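## Task

At the far end of the aisle, a set-back shelving section holds a small red foam block on one of its shelves, and a small cardboard box sits on the desk. Exchange their places: put the cardboard box on the shelf where the red block was and put the red block on the desk. The robot must not tip over or be left leaning, or the task fails. Each object must rest where it belongs by itself at the end; it does not count if the robot is what holds it there.

## Robot and tools

Robot: TidyBot++, a wheeled base (0.54 m long, 0.50 m wide, 0.38 m tall) carrying one seven-joint arm with a two-finger gripper. The shoulder is 0.12 m ahead of the base centre, 0.68 m up. Cameras: base_camera (fixed on the base, looking forward and down) and wrist_camera (on the hand, looking where the hand points).

Frames: the base frame sits on the floor below the base centre, x forward, y left, z up. hand_pose (the point between the finger pads; its z axis runs along the fingers, its y axis is the closing direction) is reported in this frame. Odometry is the base frame as it was at the scene's start; heading is positive to the left, -3.142 to 3.142. It counts wheel turns only, so slip shows up as travel and it drifts a few cm and degrees over many moves.

execute_actions: argument actions is a list with one action (or empty, which just reports state and images). An action may hold base, joints, or both, plus optional speeds; its motions start at once. cameras picks images: base_camera, wrist_camera or all (default all; [] for none).
- base: exactly one key, each a relative offset from where the base last reported itself: translate_m (metres, forward +, -2 to 2), strafe_m (metres, left +, -2 to 2), rotate_rad (radians, counter-clockwise from above +, -6.3 to 6.3).
- joints: absolute targets by name, radians unless noted: joint_1_rad (any angle; turns the whole arm about vertical, positive is clockwise from above, opposite to rotate_rad), joint_2_rad shoulder -2.249 to 2.249, joint_3_rad any angle, joint_4_rad elbow -2.579 to 2.579, joint_5_rad any angle, joint_6_rad wrist -2.099 to 2.099, joint_7_rad any angle (hand roll; hand down, positive is counter-clockwise from above, and 1.57 opens the fingers left/right), gripper_pos 0 (open, about 85 mm gap) to 1 (closed; gap about 85 x (1 - gripper_pos) mm). Unbounded joints take the short way; for bigger turns send steps under half a turn. Done tolerance ±0.039 for joints 1-4, ±0.056 for 5-7, ±0.03 for the gripper.
- speeds: caps for that action only, translate_m and strafe_m 0.05 to 0.5 m/s, rotate_rad 0.1 to 1.57 rad/s (defaults are the maxima). A base move needing over 8.667 s at its cap is refused. Unknown keys or out-of-range values refuse the whole call with no motion.
Omitted joints or base may keep pushing toward old targets.

Arm geometry (joint_1_rad 0, joint_3_rad 3.14, joint_5_rad 0, roughly the start): arm moves in the vertical x-z plane. Segment tilt from vertical, forward positive: upper arm (0.42 m) = j2; forearm (0.31 m) = j2 - j4; hand (0.31 m to hand point) = j2 - j4 - j6. Sum length x sin(tilt) for reach ahead of the shoulder, length x cos(tilt) for height above it. A downward-pointing hand reaches at most about 0.94 m above the floor, and only near the base. The arm starts folded, hand down, poking up to 0.08 m past the base front.

Results: base_status and joint_status per motion: done; off_target (resting away from target, may still push); contact_stop or time_out (target dropped, holds in place); not_followed or "joint command not followed" with "cause:" (self-collision check withheld arm targets; gripper still acts; may retry these targets later). Base done means wheels turned the commanded amount, even if blocked or slipping. Gripper at 1 reporting done means it holds nothing; off_target means an object stopped it. on_its_own lists uncommanded motion. motor_effort is percent of maximum, peak in brackets (noisy). ARM HIT means a hard hit on base or itself. MOTOR HOT warns at 60 °C; OVER-TEMPERATURE FAULT at 75 °C makes the arm sag; resend targets afterward. A torque fault (joints 1-4 above 104.5 N m, 5-7 above 51.3) freezes the arm and gripper for 10 s and skips the rest of the call; the base carries on.

Accuracy: friction and load leave the hand a cm or two off (more when stretched or holding something). To correct, send each joint last command + (wanted - read). Never command a joint to its read angle while carrying: it sinks. Trust camera images over hand_pose.

wait: seconds 0 to 10; returns state and images without new commands.
zoom_image: camera (base_camera or wrist_camera) and region [x0, y0, x1, y1] in pixels of that camera's last full image, at most 504 x 504. base_camera is 644x364, wrist_camera 644x476 fisheye.
read_manual: section "licences"; moves nothing.
finished_scene: scene number (1 or 2); final and irreversible, reports success. Only call once objects rest on their own and the robot holds steady.

Risks: driving while the arm is caught on something about 0.8 m or higher can tip the robot; sideways force on a raised hand can lift wheels; pull the arm back or reverse to level it. A blocked base pushes hard until timeout. Avoid dropping, slamming, or hard pushes. Release objects flat and upright. The world keeps running while the operator thinks, and loose objects may be nudged occasionally.

Each tool is called after ">>>" as name([rows], argument=value, ...), one row to a line, values as JSON.

## Session

I'll start by looking at the current state and images.

>>> execute_actions(actions=[])

Scene clock: 0.00 s.
base_odometry: x=+0.000 y=+0.000 heading=+0.000 (m, m, rad; odometry frame)
base_tilt: forward=-0.2 right=-0.5 (deg)
base_status: not commanded
joint_positions: joint_1_rad=+0.006 joint_2_rad=-0.400 joint_3_rad=+3.116 joint_4_rad=-2.527 joint_5_rad=-0.032 joint_6_rad=-0.887 joint_7_rad=+1.564 gripper_pos=+0.000
joint_status: not commanded
motor_effort: joint_1_rad=-1 joint_2_rad=-1 joint_3_rad=+1 joint_4_rad=+14 joint_5_rad=-1 joint_6_rad=+1 joint_7_rad=-1 (%)
hand_pose: x=+0.2615 y=+0.0107 z=+0.5946 quat_wxyz=(-0.009, +0.998, -0.004, +0.064) (m; base frame)
pictures: base_camera, wrist_camera
Images, in order (width x height): base_camera 644x364, wrist_camera 644x476.

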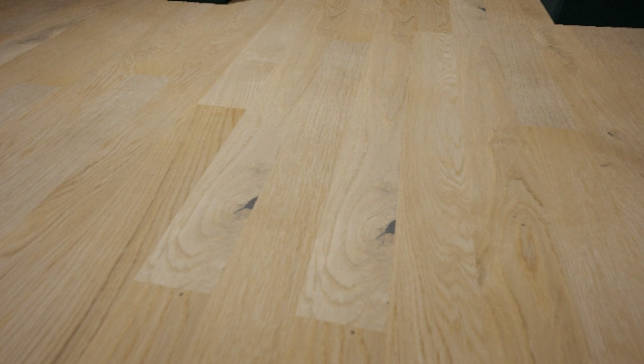

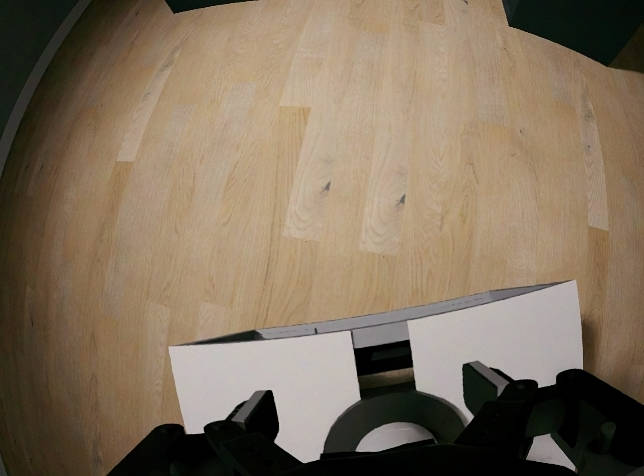

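>>> execute_actions([
  {"joints": {"joint_6_rad": 0.4}},
])

Scene clock: 6.33 s.
base_odometry: x=+0.000 y=+0.000 heading=+0.000 (m, m, rad; odometry frame)
base_tilt: forward=-0.2 right=-0.5 (deg)
base_status: not commanded
joint_positions: joint_1_rad=+0.006 joint_2_rad=-0.400 joint_3_rad=+3.116 joint_4_rad=-2.526 joint_5_rad=-0.032 joint_6_rad=+0.377 joint_7_rad=+1.564 gripper_pos=+0.000
joint_status: all done
motor_effort: joint_1_rad=-1(0) joint_2_rad=-5(6) joint_3_rad=+1(1) joint_4_rad=+17(18) joint_5_rad=+0(1) joint_6_rad=+9(8) joint_7_rad=-1(0) (%)
hand_pose: x=+0.5285 y=+0.0065 z=+0.8486 quat_wxyz=(-0.009, +0.767, -0.008, +0.642) (m; base frame)
pictures: base_camera, wrist_camera
camera_calibration (this result's frames):
wrist_camera: T_world_to_cam=[[0.0218825, -0.983685, -0.178561, 0.162787], [-0.100291, 0.175543, -0.97935, 0.953598], [0.994717, 0.0393387, -0.0948133, -0.317397], [0, 0, 0, 1]] pos_world=[0.407795, 0.00521926, 0.932881]
Images, in order (width x height): base_camera 644x364, wrist_camera 644x476.

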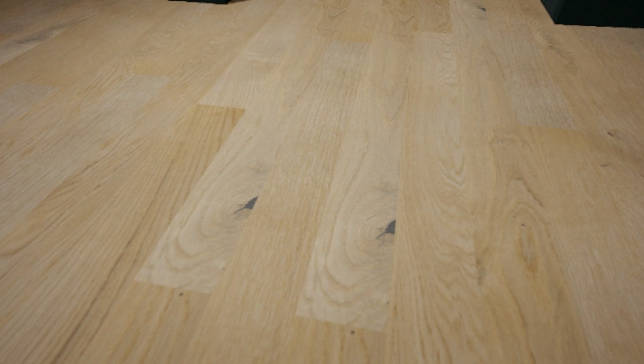

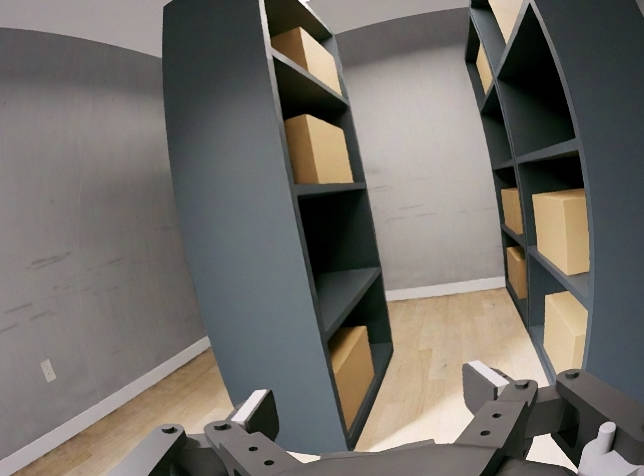

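>>> execute_actions([
  {"joints": {"joint_1_rad": 1.5}},
], cameras=["wrist_camera"])

Scene clock: 18.97 s.
base_odometry: x=+0.000 y=+0.000 heading=+0.000 (m, m, rad; odometry frame)
base_tilt: forward=-0.1 right=-0.5 (deg)
base_status: not commanded
joint_positions: joint_1_rad=+1.478 joint_2_rad=-0.400 joint_3_rad=+3.116 joint_4_rad=-2.526 joint_5_rad=-0.032 joint_6_rad=+0.377 joint_7_rad=+1.564 gripper_pos=+0.000
joint_status: all done
motor_effort: joint_1_rad=-1(1) joint_2_rad=-5(5) joint_3_rad=+1(1) joint_4_rad=+17(18) joint_5_rad=+0(0) joint_6_rad=+9(8) joint_7_rad=+0(1) (%)
hand_pose: x=+0.1658 y=-0.4068 z=+0.8486 quat_wxyz=(+0.424, +0.563, -0.521, +0.482) (m; base frame)
pictures: wrist_camera
camera_calibration (this result's frames):
wrist_camera: T_world_to_cam=[[-0.976763, -0.11853, -0.178561, 0.281626], [0.164828, 0.117071, -0.97935, 0.922049], [0.136987, -0.986025, -0.0948134, -0.215327], [0, 0, 0, 1]] pos_world=[0.152599, -0.286881, 0.93288]
Images, in order (width x height): wrist_camera 644x476.

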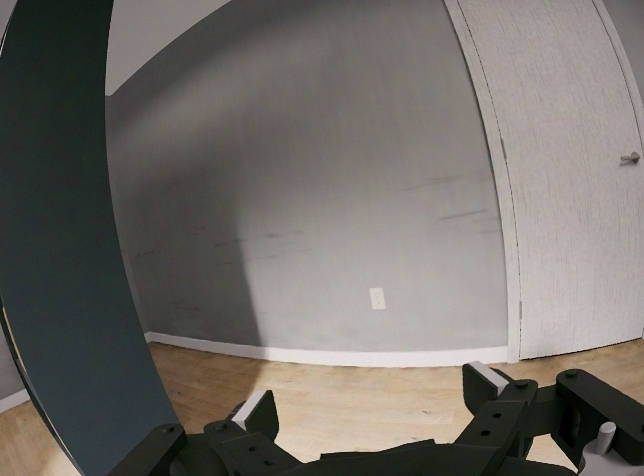

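>>> execute_actions([
  {"joints": {"joint_1_rad": 3.1}},
], cameras=["wrist_camera"])

Scene clock: 24.90 s.
base_odometry: x=+0.000 y=+0.000 heading=+0.000 (m, m, rad; odometry frame)
base_tilt: forward=-0.2 right=-0.6 (deg)
base_status: not commanded
joint_positions: joint_1_rad=+3.078 joint_2_rad=-0.400 joint_3_rad=+3.116 joint_4_rad=-2.526 joint_5_rad=-0.032 joint_6_rad=+0.377 joint_7_rad=+1.564 gripper_pos=+0.000
joint_status: all done
motor_effort: joint_1_rad=-1(1) joint_2_rad=-5(5) joint_3_rad=+1(1) joint_4_rad=+18(18) joint_5_rad=+0(0) joint_6_rad=+8(8) joint_7_rad=-1(0) (%)
hand_pose: x=-0.2890 y=-0.0349 z=+0.8486 quat_wxyz=(+0.641, +0.019, -0.767, +0.031) (m; base frame)
pictures: wrist_camera
camera_calibration (this result's frames):
wrist_camera: T_world_to_cam=[[-0.0898894, 0.979814, -0.178561, 0.176088], [0.112196, -0.168183, -0.97935, 0.928312], [-0.989612, -0.108067, -0.0948132, -0.0812615], [0, 0, 0, 1]] pos_world=[-0.168742, -0.025188, 0.932881]
Images, in order (width x height): wrist_camera 644x476.

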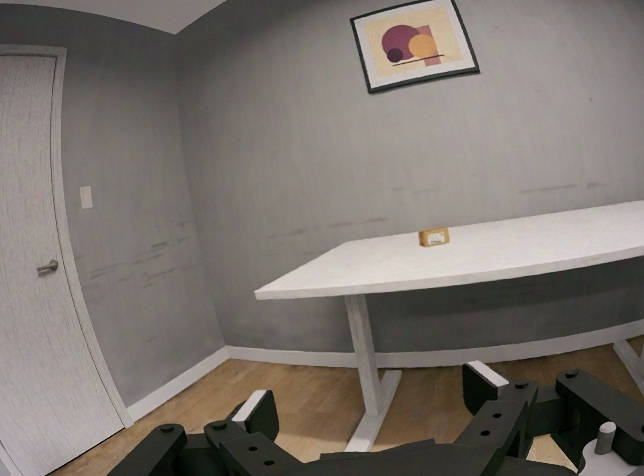

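>>> zoom_image(camera="wrist_camera", region=[240, 180, 644, 330])

>>> zoom_image(camera="wrist_camera", region=[400, 215, 470, 260])

Region (240, 180, 644, 330) of wrist_camera's 644x476 image, scaled by 1.248; it fills the top 187 rows of this view, and the rest is white.

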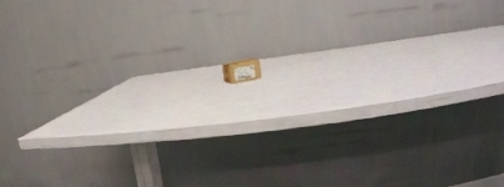

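Region (400, 215, 470, 260) of wrist_camera's 644x476 image, scaled by 7.200; it fills the top 324 rows of this view, and the rest is white.

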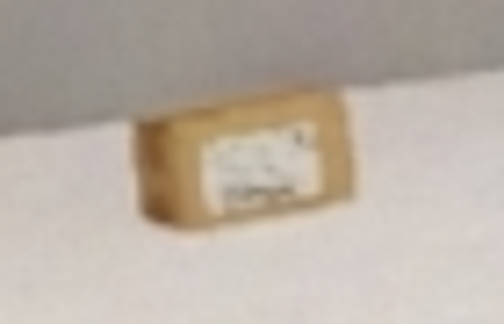

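>>> execute_actions([
  {"base": {"rotate_rad": 2.83}, "joints": {"joint_1_rad": -0.08, "joint_2_rad": 0.0, "joint_4_rad": -1.6, "joint_6_rad": -0.5}},
])

Scene clock: 108.60 s.
base_odometry: x=+0.000 y=+0.000 heading=+2.829 (m, m, rad; odometry frame)
base_tilt: forward=-0.2 right=-0.5 (deg)
base_status: done
joint_positions: joint_1_rad=+6.184 joint_2_rad=-0.025 joint_3_rad=+3.116 joint_4_rad=-1.614 joint_5_rad=-0.032 joint_6_rad=-0.455 joint_7_rad=+1.564 gripper_pos=+0.000
joint_status: all done
motor_effort: joint_1_rad=-1(2) joint_2_rad=-19(20) joint_3_rad=+1(2) joint_4_rad=+20(20) joint_5_rad=-1(1) joint_6_rad=+8(8) joint_7_rad=-1(1) (%)
hand_pose: x=+0.6945 y=+0.0780 z=+0.9548 quat_wxyz=(+0.047, -0.852, -0.042, -0.520) (m; base frame)
pictures: base_camera, wrist_camera
camera_calibration (this result's frames):
wrist_camera: T_world_to_cam=[[0.0947778, -0.976897, -0.191546, 0.209682], [-0.402052, 0.138459, -0.905087, 1.20328], [0.910698, 0.162794, -0.379641, -0.154609], [0, 0, 0, 1]] pos_world=[0.604712, 0.0634014, 1.07054]
Images, in order (width x height): base_camera 644x364, wrist_camera 644x476.

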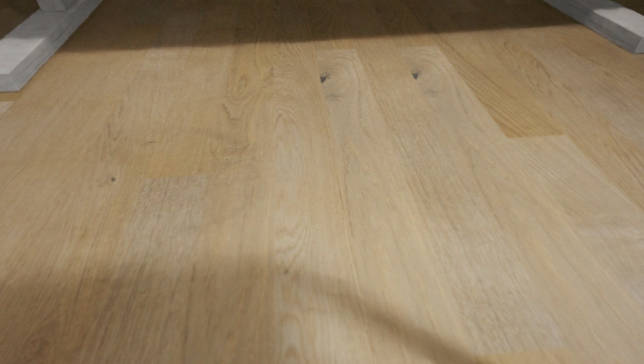

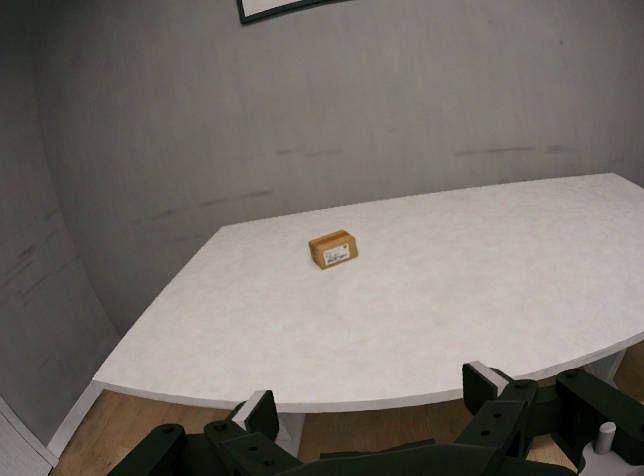

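>>> zoom_image(camera="wrist_camera", region=[295, 215, 375, 285])

Region (295, 215, 375, 285) of wrist_camera's 644x476 image, scaled by 6.300; it fills the top 441 rows of this view, and the rest is white.

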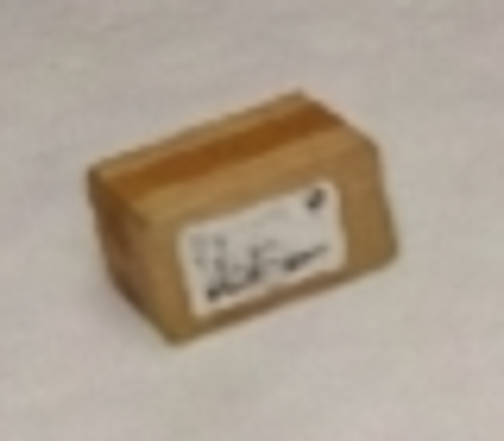

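>>> execute_actions([
  {"base": {"rotate_rad": -0.56}, "joints": {"joint_1_rad": 0.02}},
], cameras=[])

>>> execute_actions([
  {"base": {"strafe_m": 1.32}},
], cameras=[])

>>> execute_actions([
  {"base": {"rotate_rad": -0.47}, "joints": {"joint_2_rad": 0.60, "joint_3_rad": 3.16, "joint_4_rad": -0.89, "joint_5_rad": 0.02, "joint_6_rad": -0.72}},
])

Scene clock: 230.07 s.
base_odometry: x=+0.000 y=+0.000 heading=+2.271 (m, m, rad; odometry frame)
base_tilt: forward=-0.1 right=-0.6 (deg)
base_status: done
joint_positions: joint_1_rad=+6.293 joint_2_rad=-0.018 joint_3_rad=+3.119 joint_4_rad=-1.614 joint_5_rad=-0.032 joint_6_rad=-0.455 joint_7_rad=+1.564 gripper_pos=+0.000
joint_status: all done
motor_effort: joint_1_rad=-1(3) joint_2_rad=-20(21) joint_3_rad=+0(4) joint_4_rad=+19(20) joint_5_rad=+0(2) joint_6_rad=+8(8) joint_7_rad=-1(1) (%)
hand_pose: x=+0.7014 y=+0.0129 z=+0.9514 quat_wxyz=(+0.018, -0.855, +0.006, -0.519) (m; base frame)
pictures: none
No camera images: the call's "cameras" was empty. Leave "cameras" out to get every camera's image.

Scene clock: 234.07 s.
base_odometry: x=-1.011 y=-0.849 heading=+2.270 (m, m, rad; odometry frame)
base_tilt: forward=-0.2 right=-0.5 (deg)
base_status: done
joint_positions: joint_1_rad=+6.294 joint_2_rad=-0.018 joint_3_rad=+3.118 joint_4_rad=-1.613 joint_5_rad=-0.032 joint_6_rad=-0.455 joint_7_rad=+1.564 gripper_pos=+0.000
joint_status: not commanded
motor_effort: joint_1_rad=+1(3) joint_2_rad=-21(21) joint_3_rad=+2(2) joint_4_rad=+19(20) joint_5_rad=+0(1) joint_6_rad=+8(8) joint_7_rad=-1(0) (%)
hand_pose: x=+0.7014 y=+0.0131 z=+0.9513 quat_wxyz=(+0.018, -0.855, +0.006, -0.519) (m; base frame)
pictures: none
No camera images: the call's "cameras" was empty. Leave "cameras" out to get every camera's image.

Scene clock: 236.03 s.
base_odometry: x=-1.011 y=-0.849 heading=+1.801 (m, m, rad; odometry frame)
base_tilt: forward=-0.1 right=-0.5 (deg)
base_status: done
joint_positions: joint_1_rad=+6.303 joint_2_rad=+0.589 joint_3_rad=+3.151 joint_4_rad=-0.905 joint_5_rad=-0.007 joint_6_rad=-0.675 joint_7_rad=+1.564 gripper_pos=+0.000
joint_status: all done
motor_effort: joint_1_rad=-1(4) joint_2_rad=-39(43) joint_3_rad=+0(3) joint_4_rad=+20(20) joint_5_rad=+0(2) joint_6_rad=+8(8) joint_7_rad=-1(1) (%)
hand_pose: x=+0.9232 y=-0.0177 z=+0.8808 quat_wxyz=(-0.003, -0.884, +0.015, -0.468) (m; base frame)
pictures: base_camera, wrist_camera
camera_calibration (this result's frames):
wrist_camera: T_world_to_cam=[[-0.0723294, -0.984695, -0.158567, 0.205382], [-0.487684, 0.173598, -0.855586, 1.2776], [0.870019, 0.0154465, -0.492776, -0.240834], [0, 0, 0, 1]] pos_world=[0.847448, -0.0158298, 1.00698]
Images, in order (width x height): base_camera 644x364, wrist_camera 644x476.

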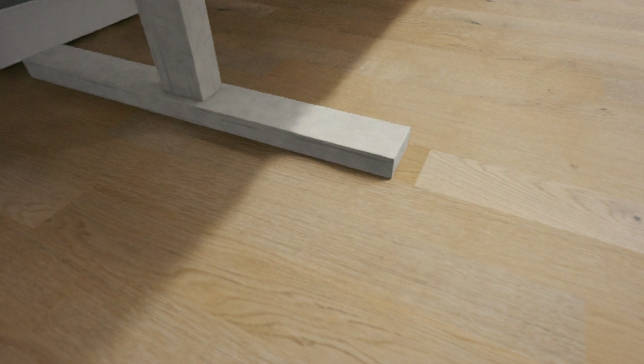

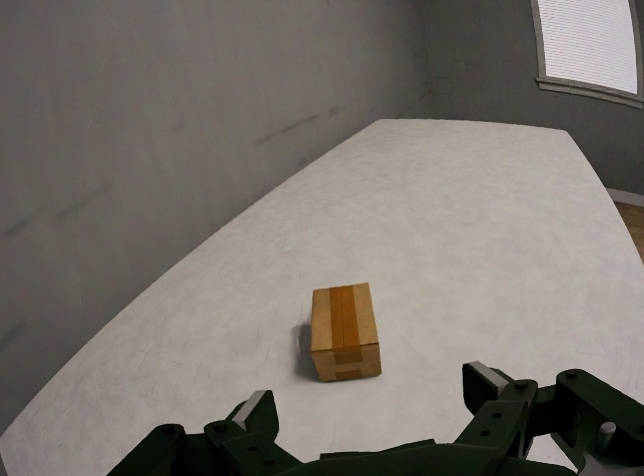

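>>> zoom_image(camera="wrist_camera", region=[280, 270, 410, 400])

Region (280, 270, 410, 400) of wrist_camera's 644x476 image, scaled by 3.877.

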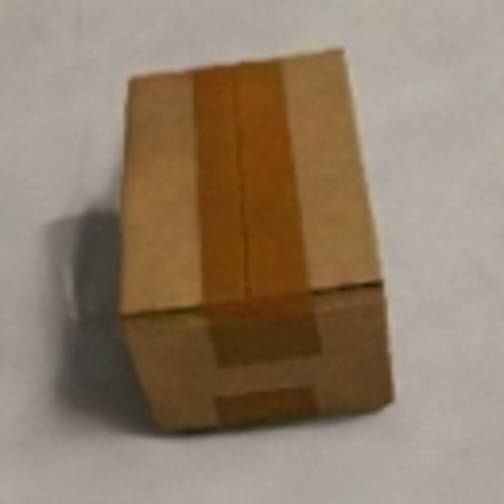

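>>> execute_actions([
  {"base": {"translate_m": 0.05}, "joints": {"joint_1_rad": 0.0, "joint_2_rad": 0.608, "joint_4_rad": -1.185, "joint_6_rad": -0.378}},
], cameras=["wrist_camera"])

Scene clock: 323.10 s.
base_odometry: x=-1.022 y=-0.800 heading=+1.800 (m, m, rad; odometry frame)
base_tilt: forward=-0.1 right=-0.5 (deg)
base_status: done
joint_positions: joint_1_rad=+6.302 joint_2_rad=+0.598 joint_3_rad=+3.151 joint_4_rad=-1.176 joint_5_rad=-0.006 joint_6_rad=-0.422 joint_7_rad=+1.564 gripper_pos=+0.000
joint_status: all done
motor_effort: joint_1_rad=-1(4) joint_2_rad=-41(43) joint_3_rad=+0(1) joint_4_rad=+19(21) joint_5_rad=+0(1) joint_6_rad=+7(7) joint_7_rad=+0(1) (%)
hand_pose: x=+0.9161 y=-0.0189 z=+0.7843 quat_wxyz=(-0.005, -0.890, +0.016, -0.456) (m; base frame)
pictures: wrist_camera
camera_calibration (this result's frames):
wrist_camera: T_world_to_cam=[[-0.0786762, -0.984698, -0.155496, 0.191835], [-0.510095, 0.173778, -0.84238, 1.20189], [0.856512, 0.0130426, -0.515962, -0.251655], [0, 0, 0, 1]] pos_world=[0.843718, -0.016681, 0.912435]
Images, in order (width x height): wrist_camera 644x476.

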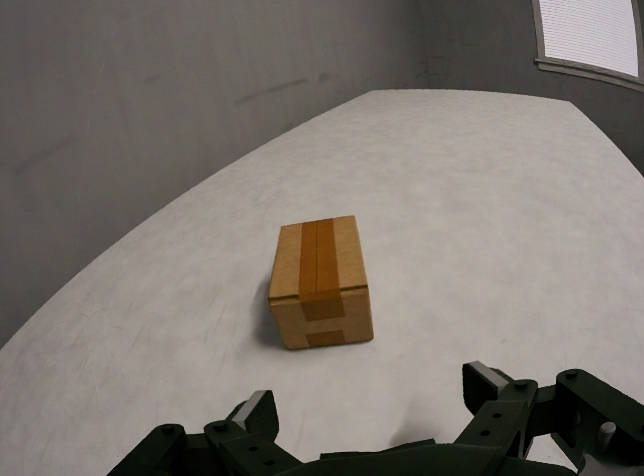

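>>> zoom_image(camera="wrist_camera", region=[240, 200, 400, 360])

Region (240, 200, 400, 360) of wrist_camera's 644x476 image, scaled by 3.150.

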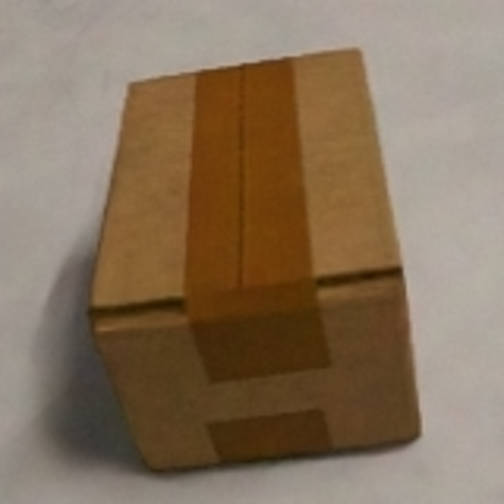

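>>> execute_actions([
  {"base": {"strafe_m": 0.018}, "joints": {"joint_2_rad": 0.625}},
], cameras=["wrist_camera"])

Scene clock: 357.60 s.
base_odometry: x=-1.040 y=-0.804 heading=+1.799 (m, m, rad; odometry frame)
base_tilt: forward=-0.1 right=-0.6 (deg)
base_status: done
joint_positions: joint_1_rad=+6.291 joint_2_rad=+0.606 joint_3_rad=+3.154 joint_4_rad=-1.176 joint_5_rad=-0.006 joint_6_rad=-0.422 joint_7_rad=+1.564 gripper_pos=+0.000
joint_status: all done
motor_effort: joint_1_rad=+0(4) joint_2_rad=-40(42) joint_3_rad=+1(2) joint_4_rad=+19(20) joint_5_rad=+0(1) joint_6_rad=+7(8) joint_7_rad=-1(1) (%)
hand_pose: x=+0.9170 y=-0.0120 z=+0.7779 quat_wxyz=(-0.004, -0.892, +0.011, -0.452) (m; base frame)
pictures: wrist_camera
camera_calibration (this result's frames):
wrist_camera: T_world_to_cam=[[-0.0713766, -0.985673, -0.152822, 0.188875], [-0.518233, 0.167557, -0.838665, 1.20027], [0.852256, 0.0193365, -0.522768, -0.246597], [0, 0, 0, 1]] pos_world=[0.845662, -0.0101763, 0.906573]
Images, in order (width x height): wrist_camera 644x476.

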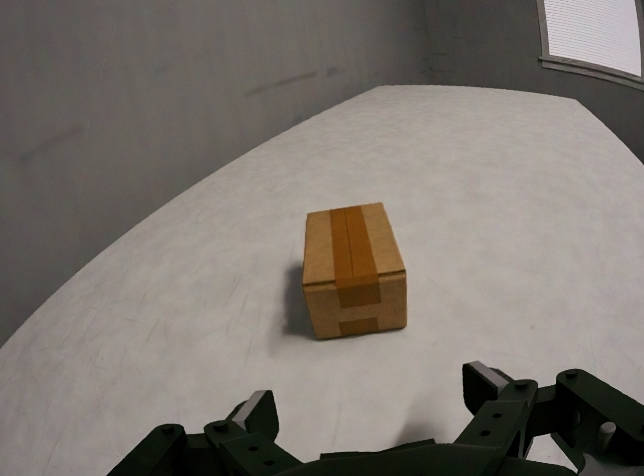

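>>> execute_actions([
  {"base": {"translate_m": 0.105}, "joints": {"joint_2_rad": 0.634}, "speeds": {"translate_m": 0.15}},
], cameras=["wrist_camera"])

Scene clock: 369.83 s.
base_odometry: x=-1.064 y=-0.701 heading=+1.800 (m, m, rad; odometry frame)
base_tilt: forward=-0.1 right=-0.5 (deg)
base_status: done
joint_positions: joint_1_rad=+6.291 joint_2_rad=+0.617 joint_3_rad=+3.154 joint_4_rad=-1.177 joint_5_rad=-0.006 joint_6_rad=-0.420 joint_7_rad=+1.564 gripper_pos=+0.000
joint_status: all done
motor_effort: joint_1_rad=-1(3) joint_2_rad=-41(42) joint_3_rad=+1(1) joint_4_rad=+19(20) joint_5_rad=-1(1) joint_6_rad=+6(7) joint_7_rad=-1(1) (%)
hand_pose: x=+0.9182 y=-0.0120 z=+0.7686 quat_wxyz=(-0.004, -0.894, +0.011, -0.447) (m; base frame)
pictures: wrist_camera
camera_calibration (this result's frames):
wrist_camera: T_world_to_cam=[[-0.0730272, -0.985661, -0.152118, 0.188497], [-0.527267, 0.167623, -0.833002, 1.19701], [0.846556, 0.0193752, -0.531947, -0.240171], [0, 0, 0, 1]] pos_world=[0.848227, -0.0101994, 0.898027]
Images, in order (width x height): wrist_camera 644x476.

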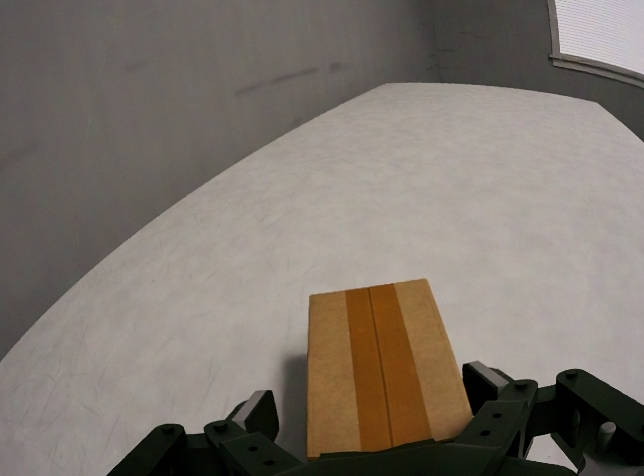

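>>> execute_actions([
  {"joints": {"gripper_pos": 1.0}},
], cameras=["wrist_camera"])

Scene clock: 377.23 s.
base_odometry: x=-1.064 y=-0.701 heading=+1.800 (m, m, rad; odometry frame)
base_tilt: forward=-0.2 right=-0.5 (deg)
base_status: not commanded
joint_positions: joint_1_rad=+6.291 joint_2_rad=+0.617 joint_3_rad=+3.154 joint_4_rad=-1.177 joint_5_rad=-0.006 joint_6_rad=-0.418 joint_7_rad=+1.564 gripper_pos=+0.348
joint_status: gripper_pos off_target (ended at +0.348, target +1.000)
motor_effort: joint_1_rad=-1(2) joint_2_rad=-40(40) joint_3_rad=+1(0) joint_4_rad=+19(19) joint_5_rad=+0(1) joint_6_rad=+6(7) joint_7_rad=-1(1) (%)
hand_pose: x=+0.9185 y=-0.0120 z=+0.7690 quat_wxyz=(-0.004, -0.894, +0.011, -0.448) (m; base frame)
pictures: wrist_camera
camera_calibration (this result's frames):
wrist_camera: T_world_to_cam=[[-0.0727385, -0.985687, -0.152084, 0.188272], [-0.525863, 0.167473, -0.833919, 1.19695], [0.847453, 0.0193173, -0.530519, -0.242135], [0, 0, 0, 1]] pos_world=[0.848325, -0.0102027, 0.898336]
Images, in order (width x height): wrist_camera 644x476.

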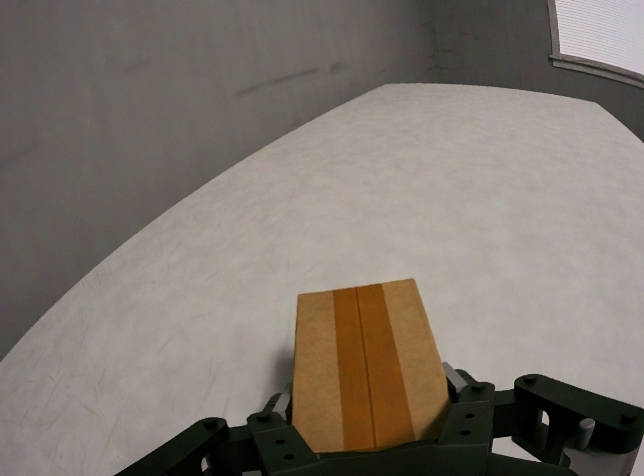

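>>> execute_actions([
  {"joints": {"joint_2_rad": 0.35}},
], cameras=[])

>>> execute_actions([
  {"base": {"rotate_rad": -1.394}, "joints": {"joint_2_rad": -0.3, "joint_4_rad": -2.1, "joint_6_rad": 0.0}, "speeds": {"rotate_rad": 1.2}},
])

Scene clock: 462.53 s.
base_odometry: x=-1.064 y=-0.701 heading=+1.800 (m, m, rad; odometry frame)
base_tilt: forward=-0.1 right=-0.5 (deg)
base_status: not commanded
joint_positions: joint_1_rad=+6.291 joint_2_rad=+0.350 joint_3_rad=+3.154 joint_4_rad=-1.187 joint_5_rad=-0.006 joint_6_rad=-0.418 joint_7_rad=+1.564 gripper_pos=+0.348
joint_status: all done
motor_effort: joint_1_rad=+0(1) joint_2_rad=-35(47) joint_3_rad=+0(1) joint_4_rad=+21(22) joint_5_rad=-1(1) joint_6_rad=+8(9) joint_7_rad=-1(0) (%)
hand_pose: x=+0.8662 y=-0.0116 z=+0.9709 quat_wxyz=(-0.003, -0.829, +0.011, -0.559) (m; base frame)
pictures: none
No camera images: the call's "cameras" was empty. Leave "cameras" out to get every camera's image.

Scene clock: 464.73 s.
base_odometry: x=-1.064 y=-0.701 heading=+0.407 (m, m, rad; odometry frame)
base_tilt: forward=-0.2 right=-0.5 (deg)
base_status: done
joint_positions: joint_1_rad=+6.283 joint_2_rad=-0.277 joint_3_rad=+3.165 joint_4_rad=-2.096 joint_5_rad=-0.006 joint_6_rad=-0.051 joint_7_rad=+1.564 gripper_pos=+0.348
joint_status: all done
motor_effort: joint_1_rad=-1(4) joint_2_rad=-11(35) joint_3_rad=+1(2) joint_4_rad=+21(21) joint_5_rad=+0(0) joint_6_rad=+9(10) joint_7_rad=-1(0) (%)
hand_pose: x=+0.6064 y=-0.0108 z=+0.9176 quat_wxyz=(+0.000, -0.805, +0.016, -0.594) (m; base frame)
pictures: base_camera, wrist_camera
camera_calibration (this result's frames):
wrist_camera: T_world_to_cam=[[-0.0217789, -0.984431, -0.174418, 0.178966], [-0.214714, 0.174994, -0.960872, 1.08442], [0.976434, 0.0165233, -0.215182, -0.266403], [0, 0, 0, 1]] pos_world=[0.496862, -0.0091855, 1.01588]
Images, in order (width x height): base_camera 644x364, wrist_camera 644x476.

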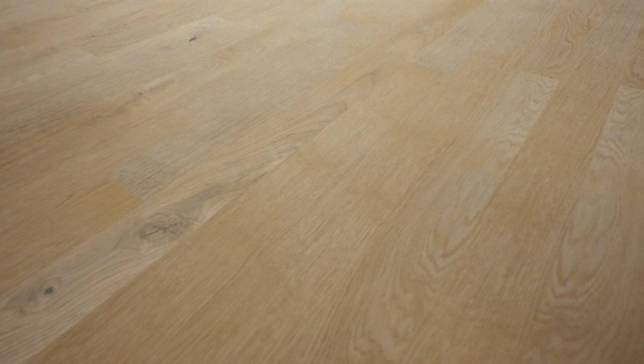

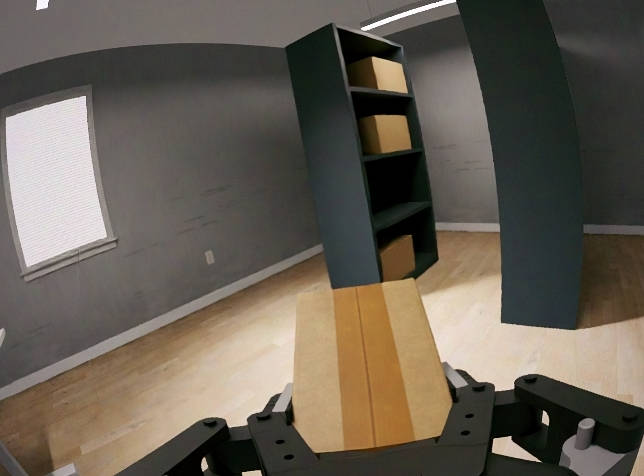

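>>> execute_actions([
  {"base": {"translate_m": 1.72}},
], cameras=[])

>>> execute_actions([
  {"base": {"rotate_rad": -0.727}},
])

Scene clock: 489.43 s.
base_odometry: x=+0.516 y=-0.023 heading=+0.406 (m, m, rad; odometry frame)
base_tilt: forward=-0.1 right=-0.5 (deg)
base_status: done
joint_positions: joint_1_rad=+6.283 joint_2_rad=-0.283 joint_3_rad=+3.165 joint_4_rad=-2.096 joint_5_rad=-0.006 joint_6_rad=-0.048 joint_7_rad=+1.564 gripper_pos=+0.348
joint_status: not commanded
motor_effort: joint_1_rad=+0(1) joint_2_rad=-11(14) joint_3_rad=+0(1) joint_4_rad=+21(21) joint_5_rad=+0(1) joint_6_rad=+8(9) joint_7_rad=-1(0) (%)
hand_pose: x=+0.6051 y=-0.0109 z=+0.9211 quat_wxyz=(+0.000, -0.802, +0.016, -0.597) (m; base frame)
pictures: none
No camera images: the call's "cameras" was empty. Leave "cameras" out to get every camera's image.

Scene clock: 491.07 s.
base_odometry: x=+0.516 y=-0.023 heading=-0.320 (m, m, rad; odometry frame)
base_tilt: forward=-0.1 right=-0.6 (deg)
base_status: done
joint_positions: joint_1_rad=+6.283 joint_2_rad=-0.283 joint_3_rad=+3.166 joint_4_rad=-2.096 joint_5_rad=-0.006 joint_6_rad=-0.047 joint_7_rad=+1.564 gripper_pos=+0.348
joint_status: not commanded
motor_effort: joint_1_rad=-1(2) joint_2_rad=-12(13) joint_3_rad=+1(1) joint_4_rad=+21(20) joint_5_rad=+0(0) joint_6_rad=+9(9) joint_7_rad=-1(1) (%)
hand_pose: x=+0.6052 y=-0.0114 z=+0.9212 quat_wxyz=(+0.000, -0.802, +0.016, -0.597) (m; base frame)
pictures: base_camera, wrist_camera
camera_calibration (this result's frames):
wrist_camera: T_world_to_cam=[[-0.021134, -0.984377, -0.174801, 0.179021], [-0.205793, 0.17538, -0.962752, 1.08409], [0.978367, 0.0156261, -0.206284, -0.273789], [0, 0, 0, 1]] pos_world=[0.494748, -0.00962482, 1.01853]
Images, in order (width x height): base_camera 644x364, wrist_camera 644x476.

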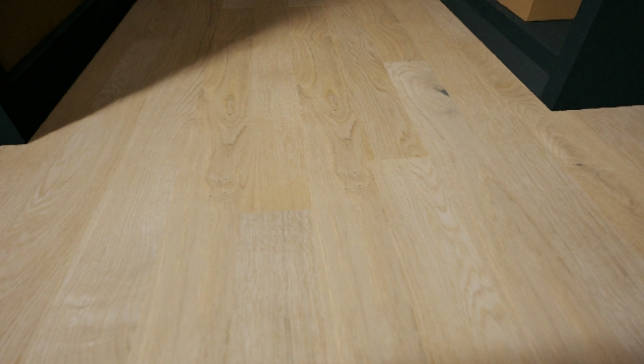

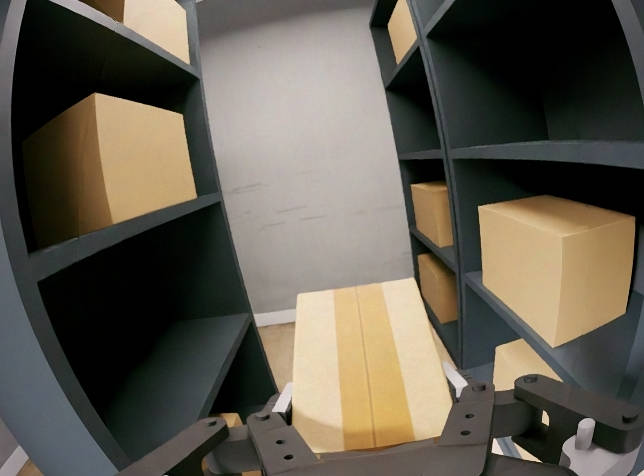

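>>> execute_actions([
  {"base": {"translate_m": 1.8}},
])

Scene clock: 517.13 s.
base_odometry: x=+2.225 y=-0.591 heading=-0.321 (m, m, rad; odometry frame)
base_tilt: forward=-0.2 right=-0.5 (deg)
base_status: done
joint_positions: joint_1_rad=+6.283 joint_2_rad=-0.286 joint_3_rad=+3.166 joint_4_rad=-2.097 joint_5_rad=-0.006 joint_6_rad=-0.047 joint_7_rad=+1.564 gripper_pos=+0.348
joint_status: not commanded
motor_effort: joint_1_rad=-1(1) joint_2_rad=-10(15) joint_3_rad=+1(2) joint_4_rad=+20(21) joint_5_rad=+1(0) joint_6_rad=+9(9) joint_7_rad=-1(0) (%)
hand_pose: x=+0.6045 y=-0.0114 z=+0.9225 quat_wxyz=(+0.000, -0.801, +0.016, -0.599) (m; base frame)
pictures: base_camera, wrist_camera
camera_calibration (this result's frames):
wrist_camera: T_world_to_cam=[[-0.0206311, -0.984378, -0.174858, 0.178971], [-0.203002, 0.175376, -0.963345, 1.084], [0.978961, 0.0156216, -0.203449, -0.275837], [0, 0, 0, 1]] pos_world=[0.493779, -0.00962346, 1.01944]
Images, in order (width x height): base_camera 644x364, wrist_camera 644x476.

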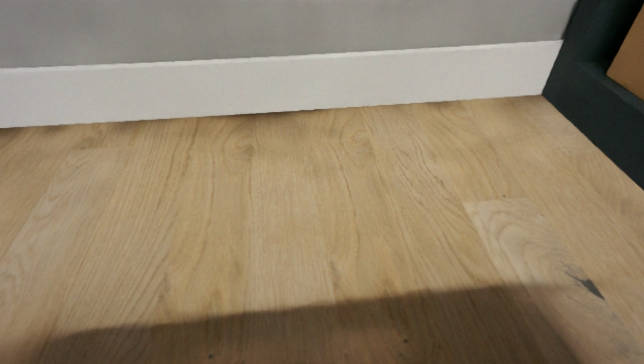

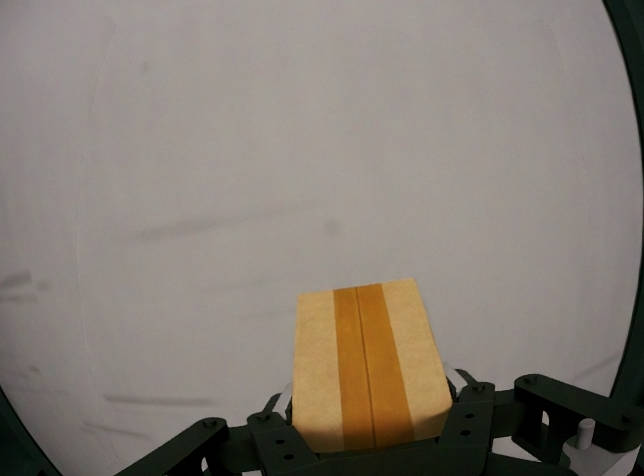

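>>> execute_actions([
  {"joints": {"joint_1_rad": -1.1, "joint_2_rad": -0.42, "joint_4_rad": -2.3}},
], cameras=["wrist_camera"])

Scene clock: 533.20 s.
base_odometry: x=+2.225 y=-0.591 heading=-0.321 (m, m, rad; odometry frame)
base_tilt: forward=-0.2 right=-0.6 (deg)
base_status: not commanded
joint_positions: joint_1_rad=+5.205 joint_2_rad=-0.391 joint_3_rad=+3.164 joint_4_rad=-2.291 joint_5_rad=-0.006 joint_6_rad=-0.047 joint_7_rad=+1.564 gripper_pos=+0.348
joint_status: all done
motor_effort: joint_1_rad=-1(1) joint_2_rad=-7(10) joint_3_rad=+1(1) joint_4_rad=+20(20) joint_5_rad=-1(0) joint_6_rad=+8(8) joint_7_rad=+0(1) (%)
hand_pose: x=+0.3286 y=+0.3718 z=+0.8549 quat_wxyz=(+0.290, -0.718, -0.411, -0.482) (m; base frame)
pictures: wrist_camera
camera_calibration (this result's frames):
wrist_camera: T_world_to_cam=[[0.851095, -0.494521, -0.17631, 0.0712544], [-0.293294, -0.169314, -0.94091, 1.03437], [0.435448, 0.852515, -0.289143, -0.0847603], [0, 0, 0, 1]] pos_world=[0.27964, 0.28263, 0.961304]
Images, in order (width x height): wrist_camera 644x476.

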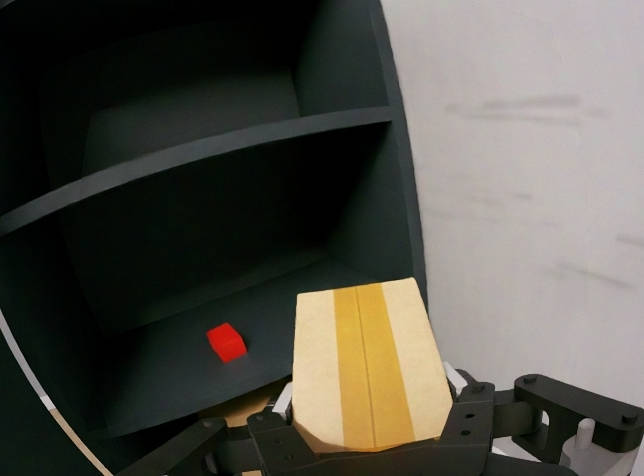

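>>> zoom_image(camera="wrist_camera", region=[80, 260, 320, 460])

>>> zoom_image(camera="wrist_camera", region=[190, 310, 260, 380])

Region (80, 260, 320, 460) of wrist_camera's 644x476 image, scaled by 2.100.

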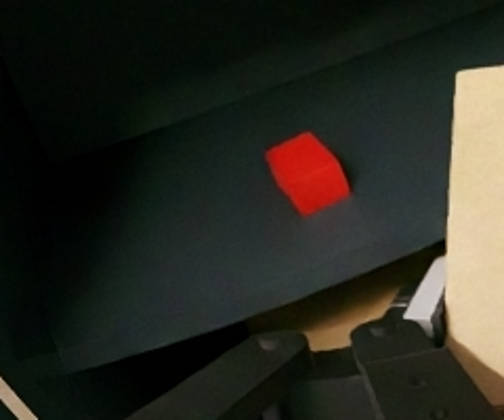

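Region (190, 310, 260, 380) of wrist_camera's 644x476 image, scaled by 7.200.

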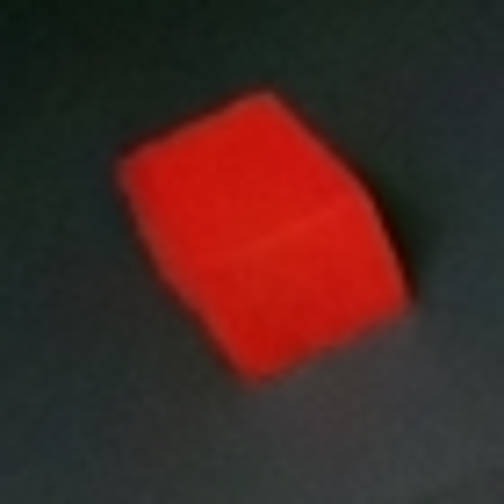

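>>> execute_actions([
  {"base": {"translate_m": 0.275}, "joints": {"joint_1_rad": -1.39, "joint_2_rad": 0.55, "joint_3_rad": 3.135, "joint_4_rad": -1.647, "joint_6_rad": 0.04}},
])

Scene clock: 619.60 s.
base_odometry: x=+2.486 y=-0.678 heading=-0.322 (m, m, rad; odometry frame)
base_tilt: forward=-0.1 right=-0.6 (deg)
base_status: done
joint_positions: joint_1_rad=+4.911 joint_2_rad=+0.544 joint_3_rad=+3.144 joint_4_rad=-1.666 joint_5_rad=-0.006 joint_6_rad=-0.010 joint_7_rad=+1.564 gripper_pos=+0.348
joint_status: all done
motor_effort: joint_1_rad=-1(3) joint_2_rad=-37(38) joint_3_rad=+0(2) joint_4_rad=+16(21) joint_5_rad=+0(0) joint_6_rad=+8(9) joint_7_rad=-1(1) (%)
hand_pose: x=+0.2608 y=+0.7041 z=+0.6665 quat_wxyz=(+0.283, -0.697, -0.563, -0.343) (m; base frame)
pictures: base_camera, wrist_camera
camera_calibration (this result's frames):
wrist_camera: T_world_to_cam=[[0.954693, -0.253077, -0.156571, 0.0499037], [-0.266225, -0.491186, -0.829373, 1.03869], [0.13299, 0.83348, -0.536307, -0.135995], [0, 0, 0, 1]] pos_world=[0.246968, 0.636167, 0.796336]
Images, in order (width x height): base_camera 644x364, wrist_camera 644x476.

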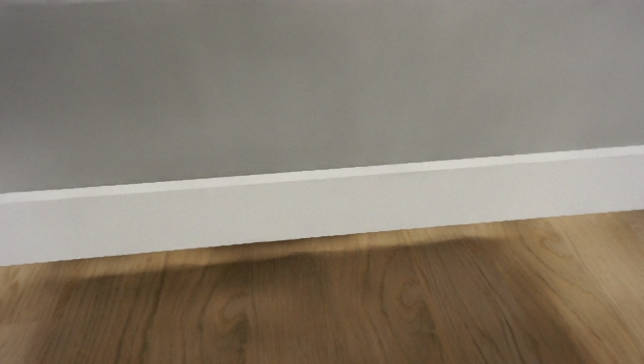

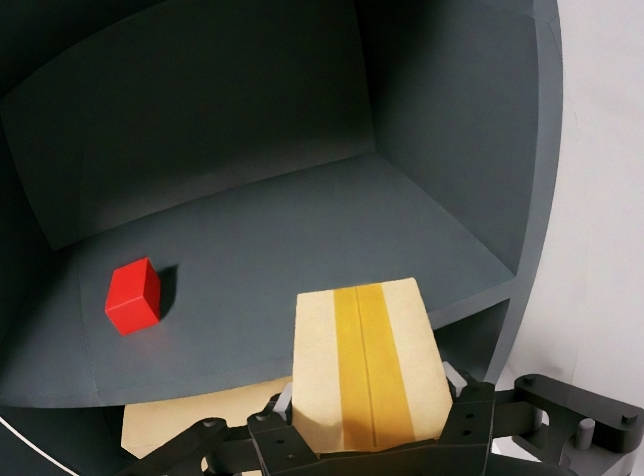

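>>> zoom_image(camera="wrist_camera", region=[85, 240, 195, 350])

>>> zoom_image(camera="wrist_camera", region=[340, 130, 580, 370])

Region (85, 240, 195, 350) of wrist_camera's 644x476 image, scaled by 4.582.

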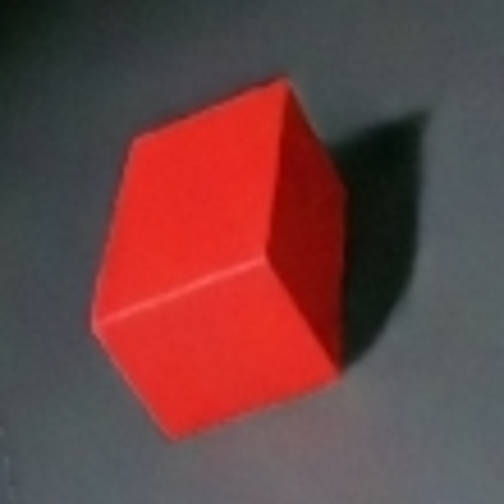

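Region (340, 130, 580, 370) of wrist_camera's 644x476 image, scaled by 2.100.

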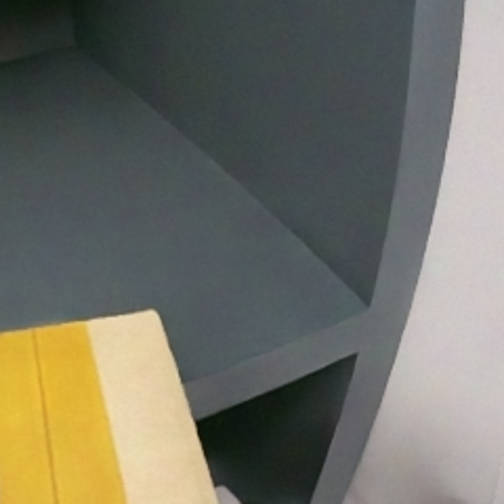

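>>> execute_actions([
  {"base": {"strafe_m": 0.28}, "speeds": {"strafe_m": 0.3}},
], cameras=["wrist_camera"])

Scene clock: 683.00 s.
base_odometry: x=+2.575 y=-0.412 heading=-0.322 (m, m, rad; odometry frame)
base_tilt: forward=-0.1 right=-0.6 (deg)
base_status: done
joint_positions: joint_1_rad=+4.911 joint_2_rad=+0.545 joint_3_rad=+3.144 joint_4_rad=-1.660 joint_5_rad=-0.006 joint_6_rad=-0.007 joint_7_rad=+1.564 gripper_pos=+0.348
joint_status: not commanded
motor_effort: joint_1_rad=-1(3) joint_2_rad=-38(38) joint_3_rad=+0(1) joint_4_rad=+17(17) joint_5_rad=+0(1) joint_6_rad=+8(8) joint_7_rad=-1(0) (%)
hand_pose: x=+0.2612 y=+0.7066 z=+0.6693 quat_wxyz=(+0.285, -0.695, -0.562, -0.346) (m; base frame)
pictures: wrist_camera
camera_calibration (this result's frames):
wrist_camera: T_world_to_cam=[[0.954957, -0.251779, -0.157051, 0.0499181], [-0.264939, -0.485028, -0.8334, 1.04033], [0.133658, 0.83747, -0.529887, -0.143947], [0, 0, 0, 1]] pos_world=[0.247196, 0.637711, 0.798578]
Images, in order (width x height): wrist_camera 644x476.

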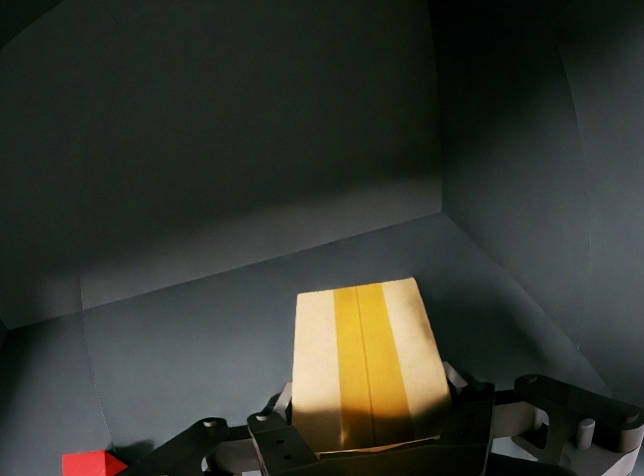

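>>> execute_actions([
  {"joints": {"joint_2_rad": 0.668, "joint_4_rad": -1.748, "joint_6_rad": 0.238}},
], cameras=["wrist_camera"])

Scene clock: 716.37 s.
base_odometry: x=+2.575 y=-0.412 heading=-0.322 (m, m, rad; odometry frame)
base_tilt: forward=-0.1 right=-0.6 (deg)
base_status: not commanded
joint_positions: joint_1_rad=+4.911 joint_2_rad=+0.673 joint_3_rad=+3.144 joint_4_rad=-1.749 joint_5_rad=-0.006 joint_6_rad=+0.188 joint_7_rad=+1.564 gripper_pos=+0.348
joint_status: all done
motor_effort: joint_1_rad=-1(1) joint_2_rad=-38(42) joint_3_rad=+0(0) joint_4_rad=+15(17) joint_5_rad=+0(1) joint_6_rad=+7(10) joint_7_rad=-1(1) (%)
hand_pose: x=+0.2604 y=+0.7006 z=+0.5826 quat_wxyz=(+0.279, -0.699, -0.565, -0.338) (m; base frame)
pictures: wrist_camera
camera_calibration (this result's frames):
wrist_camera: T_world_to_cam=[[0.954252, -0.255849, -0.154739, 0.0373122], [-0.268129, -0.503185, -0.82153, 0.9716], [0.132325, 0.825437, -0.548766, -0.164964], [0, 0, 0, 1]] pos_world=[0.246738, 0.634608, 0.713445]
Images, in order (width x height): wrist_camera 644x476.

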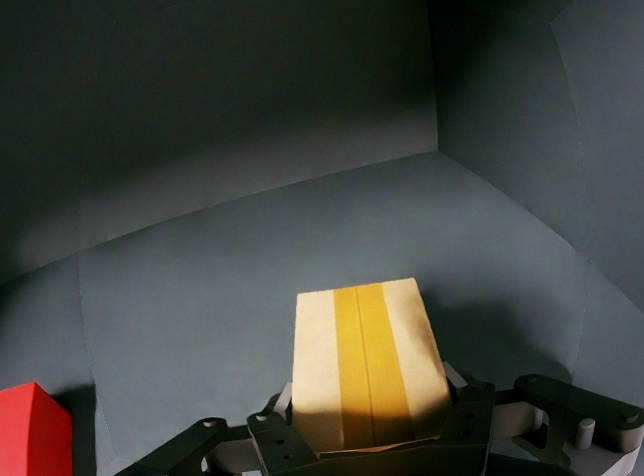

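>>> execute_actions([
  {"joints": {"joint_2_rad": 0.69}},
], cameras=["wrist_camera"])

Scene clock: 728.63 s.
base_odometry: x=+2.575 y=-0.412 heading=-0.322 (m, m, rad; odometry frame)
base_tilt: forward=-0.1 right=-0.6 (deg)
base_status: not commanded
joint_positions: joint_1_rad=+4.911 joint_2_rad=+0.677 joint_3_rad=+3.144 joint_4_rad=-1.749 joint_5_rad=-0.006 joint_6_rad=+0.193 joint_7_rad=+1.564 gripper_pos=+0.348
joint_status: all done
motor_effort: joint_1_rad=+0(1) joint_2_rad=-39(40) joint_3_rad=+1(0) joint_4_rad=+14(15) joint_5_rad=+1(1) joint_6_rad=+7(7) joint_7_rad=-1(1) (%)
hand_pose: x=+0.2605 y=+0.7011 z=+0.5810 quat_wxyz=(+0.279, -0.699, -0.565, -0.339) (m; base frame)
pictures: wrist_camera
camera_calibration (this result's frames):
wrist_camera: T_world_to_cam=[[0.954278, -0.255738, -0.154761, 0.0370207], [-0.267982, -0.502545, -0.82197, 0.970351], [0.132435, 0.825861, -0.548101, -0.166956], [0, 0, 0, 1]] pos_world=[0.246819, 0.634995, 0.71182]
Images, in order (width x height): wrist_camera 644x476.

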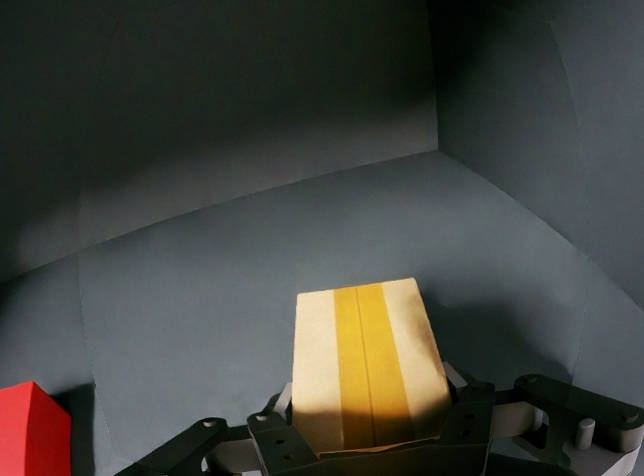

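>>> execute_actions([
  {"joints": {"gripper_pos": 0.0}},
], cameras=["wrist_camera"])

Scene clock: 733.07 s.
base_odometry: x=+2.575 y=-0.412 heading=-0.322 (m, m, rad; odometry frame)
base_tilt: forward=-0.1 right=-0.6 (deg)
base_status: not commanded
joint_positions: joint_1_rad=+4.911 joint_2_rad=+0.677 joint_3_rad=+3.144 joint_4_rad=-1.749 joint_5_rad=-0.006 joint_6_rad=+0.193 joint_7_rad=+1.564 gripper_pos=+0.000
joint_status: all done
motor_effort: joint_1_rad=+0(1) joint_2_rad=-37(38) joint_3_rad=+0(0) joint_4_rad=+14(14) joint_5_rad=-1(0) joint_6_rad=+7(7) joint_7_rad=+0(0) (%)
hand_pose: x=+0.2605 y=+0.7011 z=+0.5811 quat_wxyz=(+0.279, -0.699, -0.564, -0.339) (m; base frame)
pictures: wrist_camera
camera_calibration (this result's frames):
wrist_camera: T_world_to_cam=[[0.954282, -0.255718, -0.154769, 0.0370166], [-0.26796, -0.502438, -0.822042, 0.970353], [0.13245, 0.825932, -0.54799, -0.167078], [0, 0, 0, 1]] pos_world=[0.246821, 0.635003, 0.711843]
Images, in order (width x height): wrist_camera 644x476.

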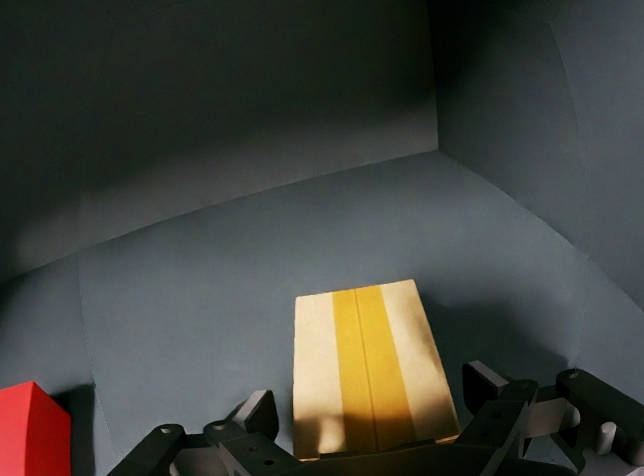

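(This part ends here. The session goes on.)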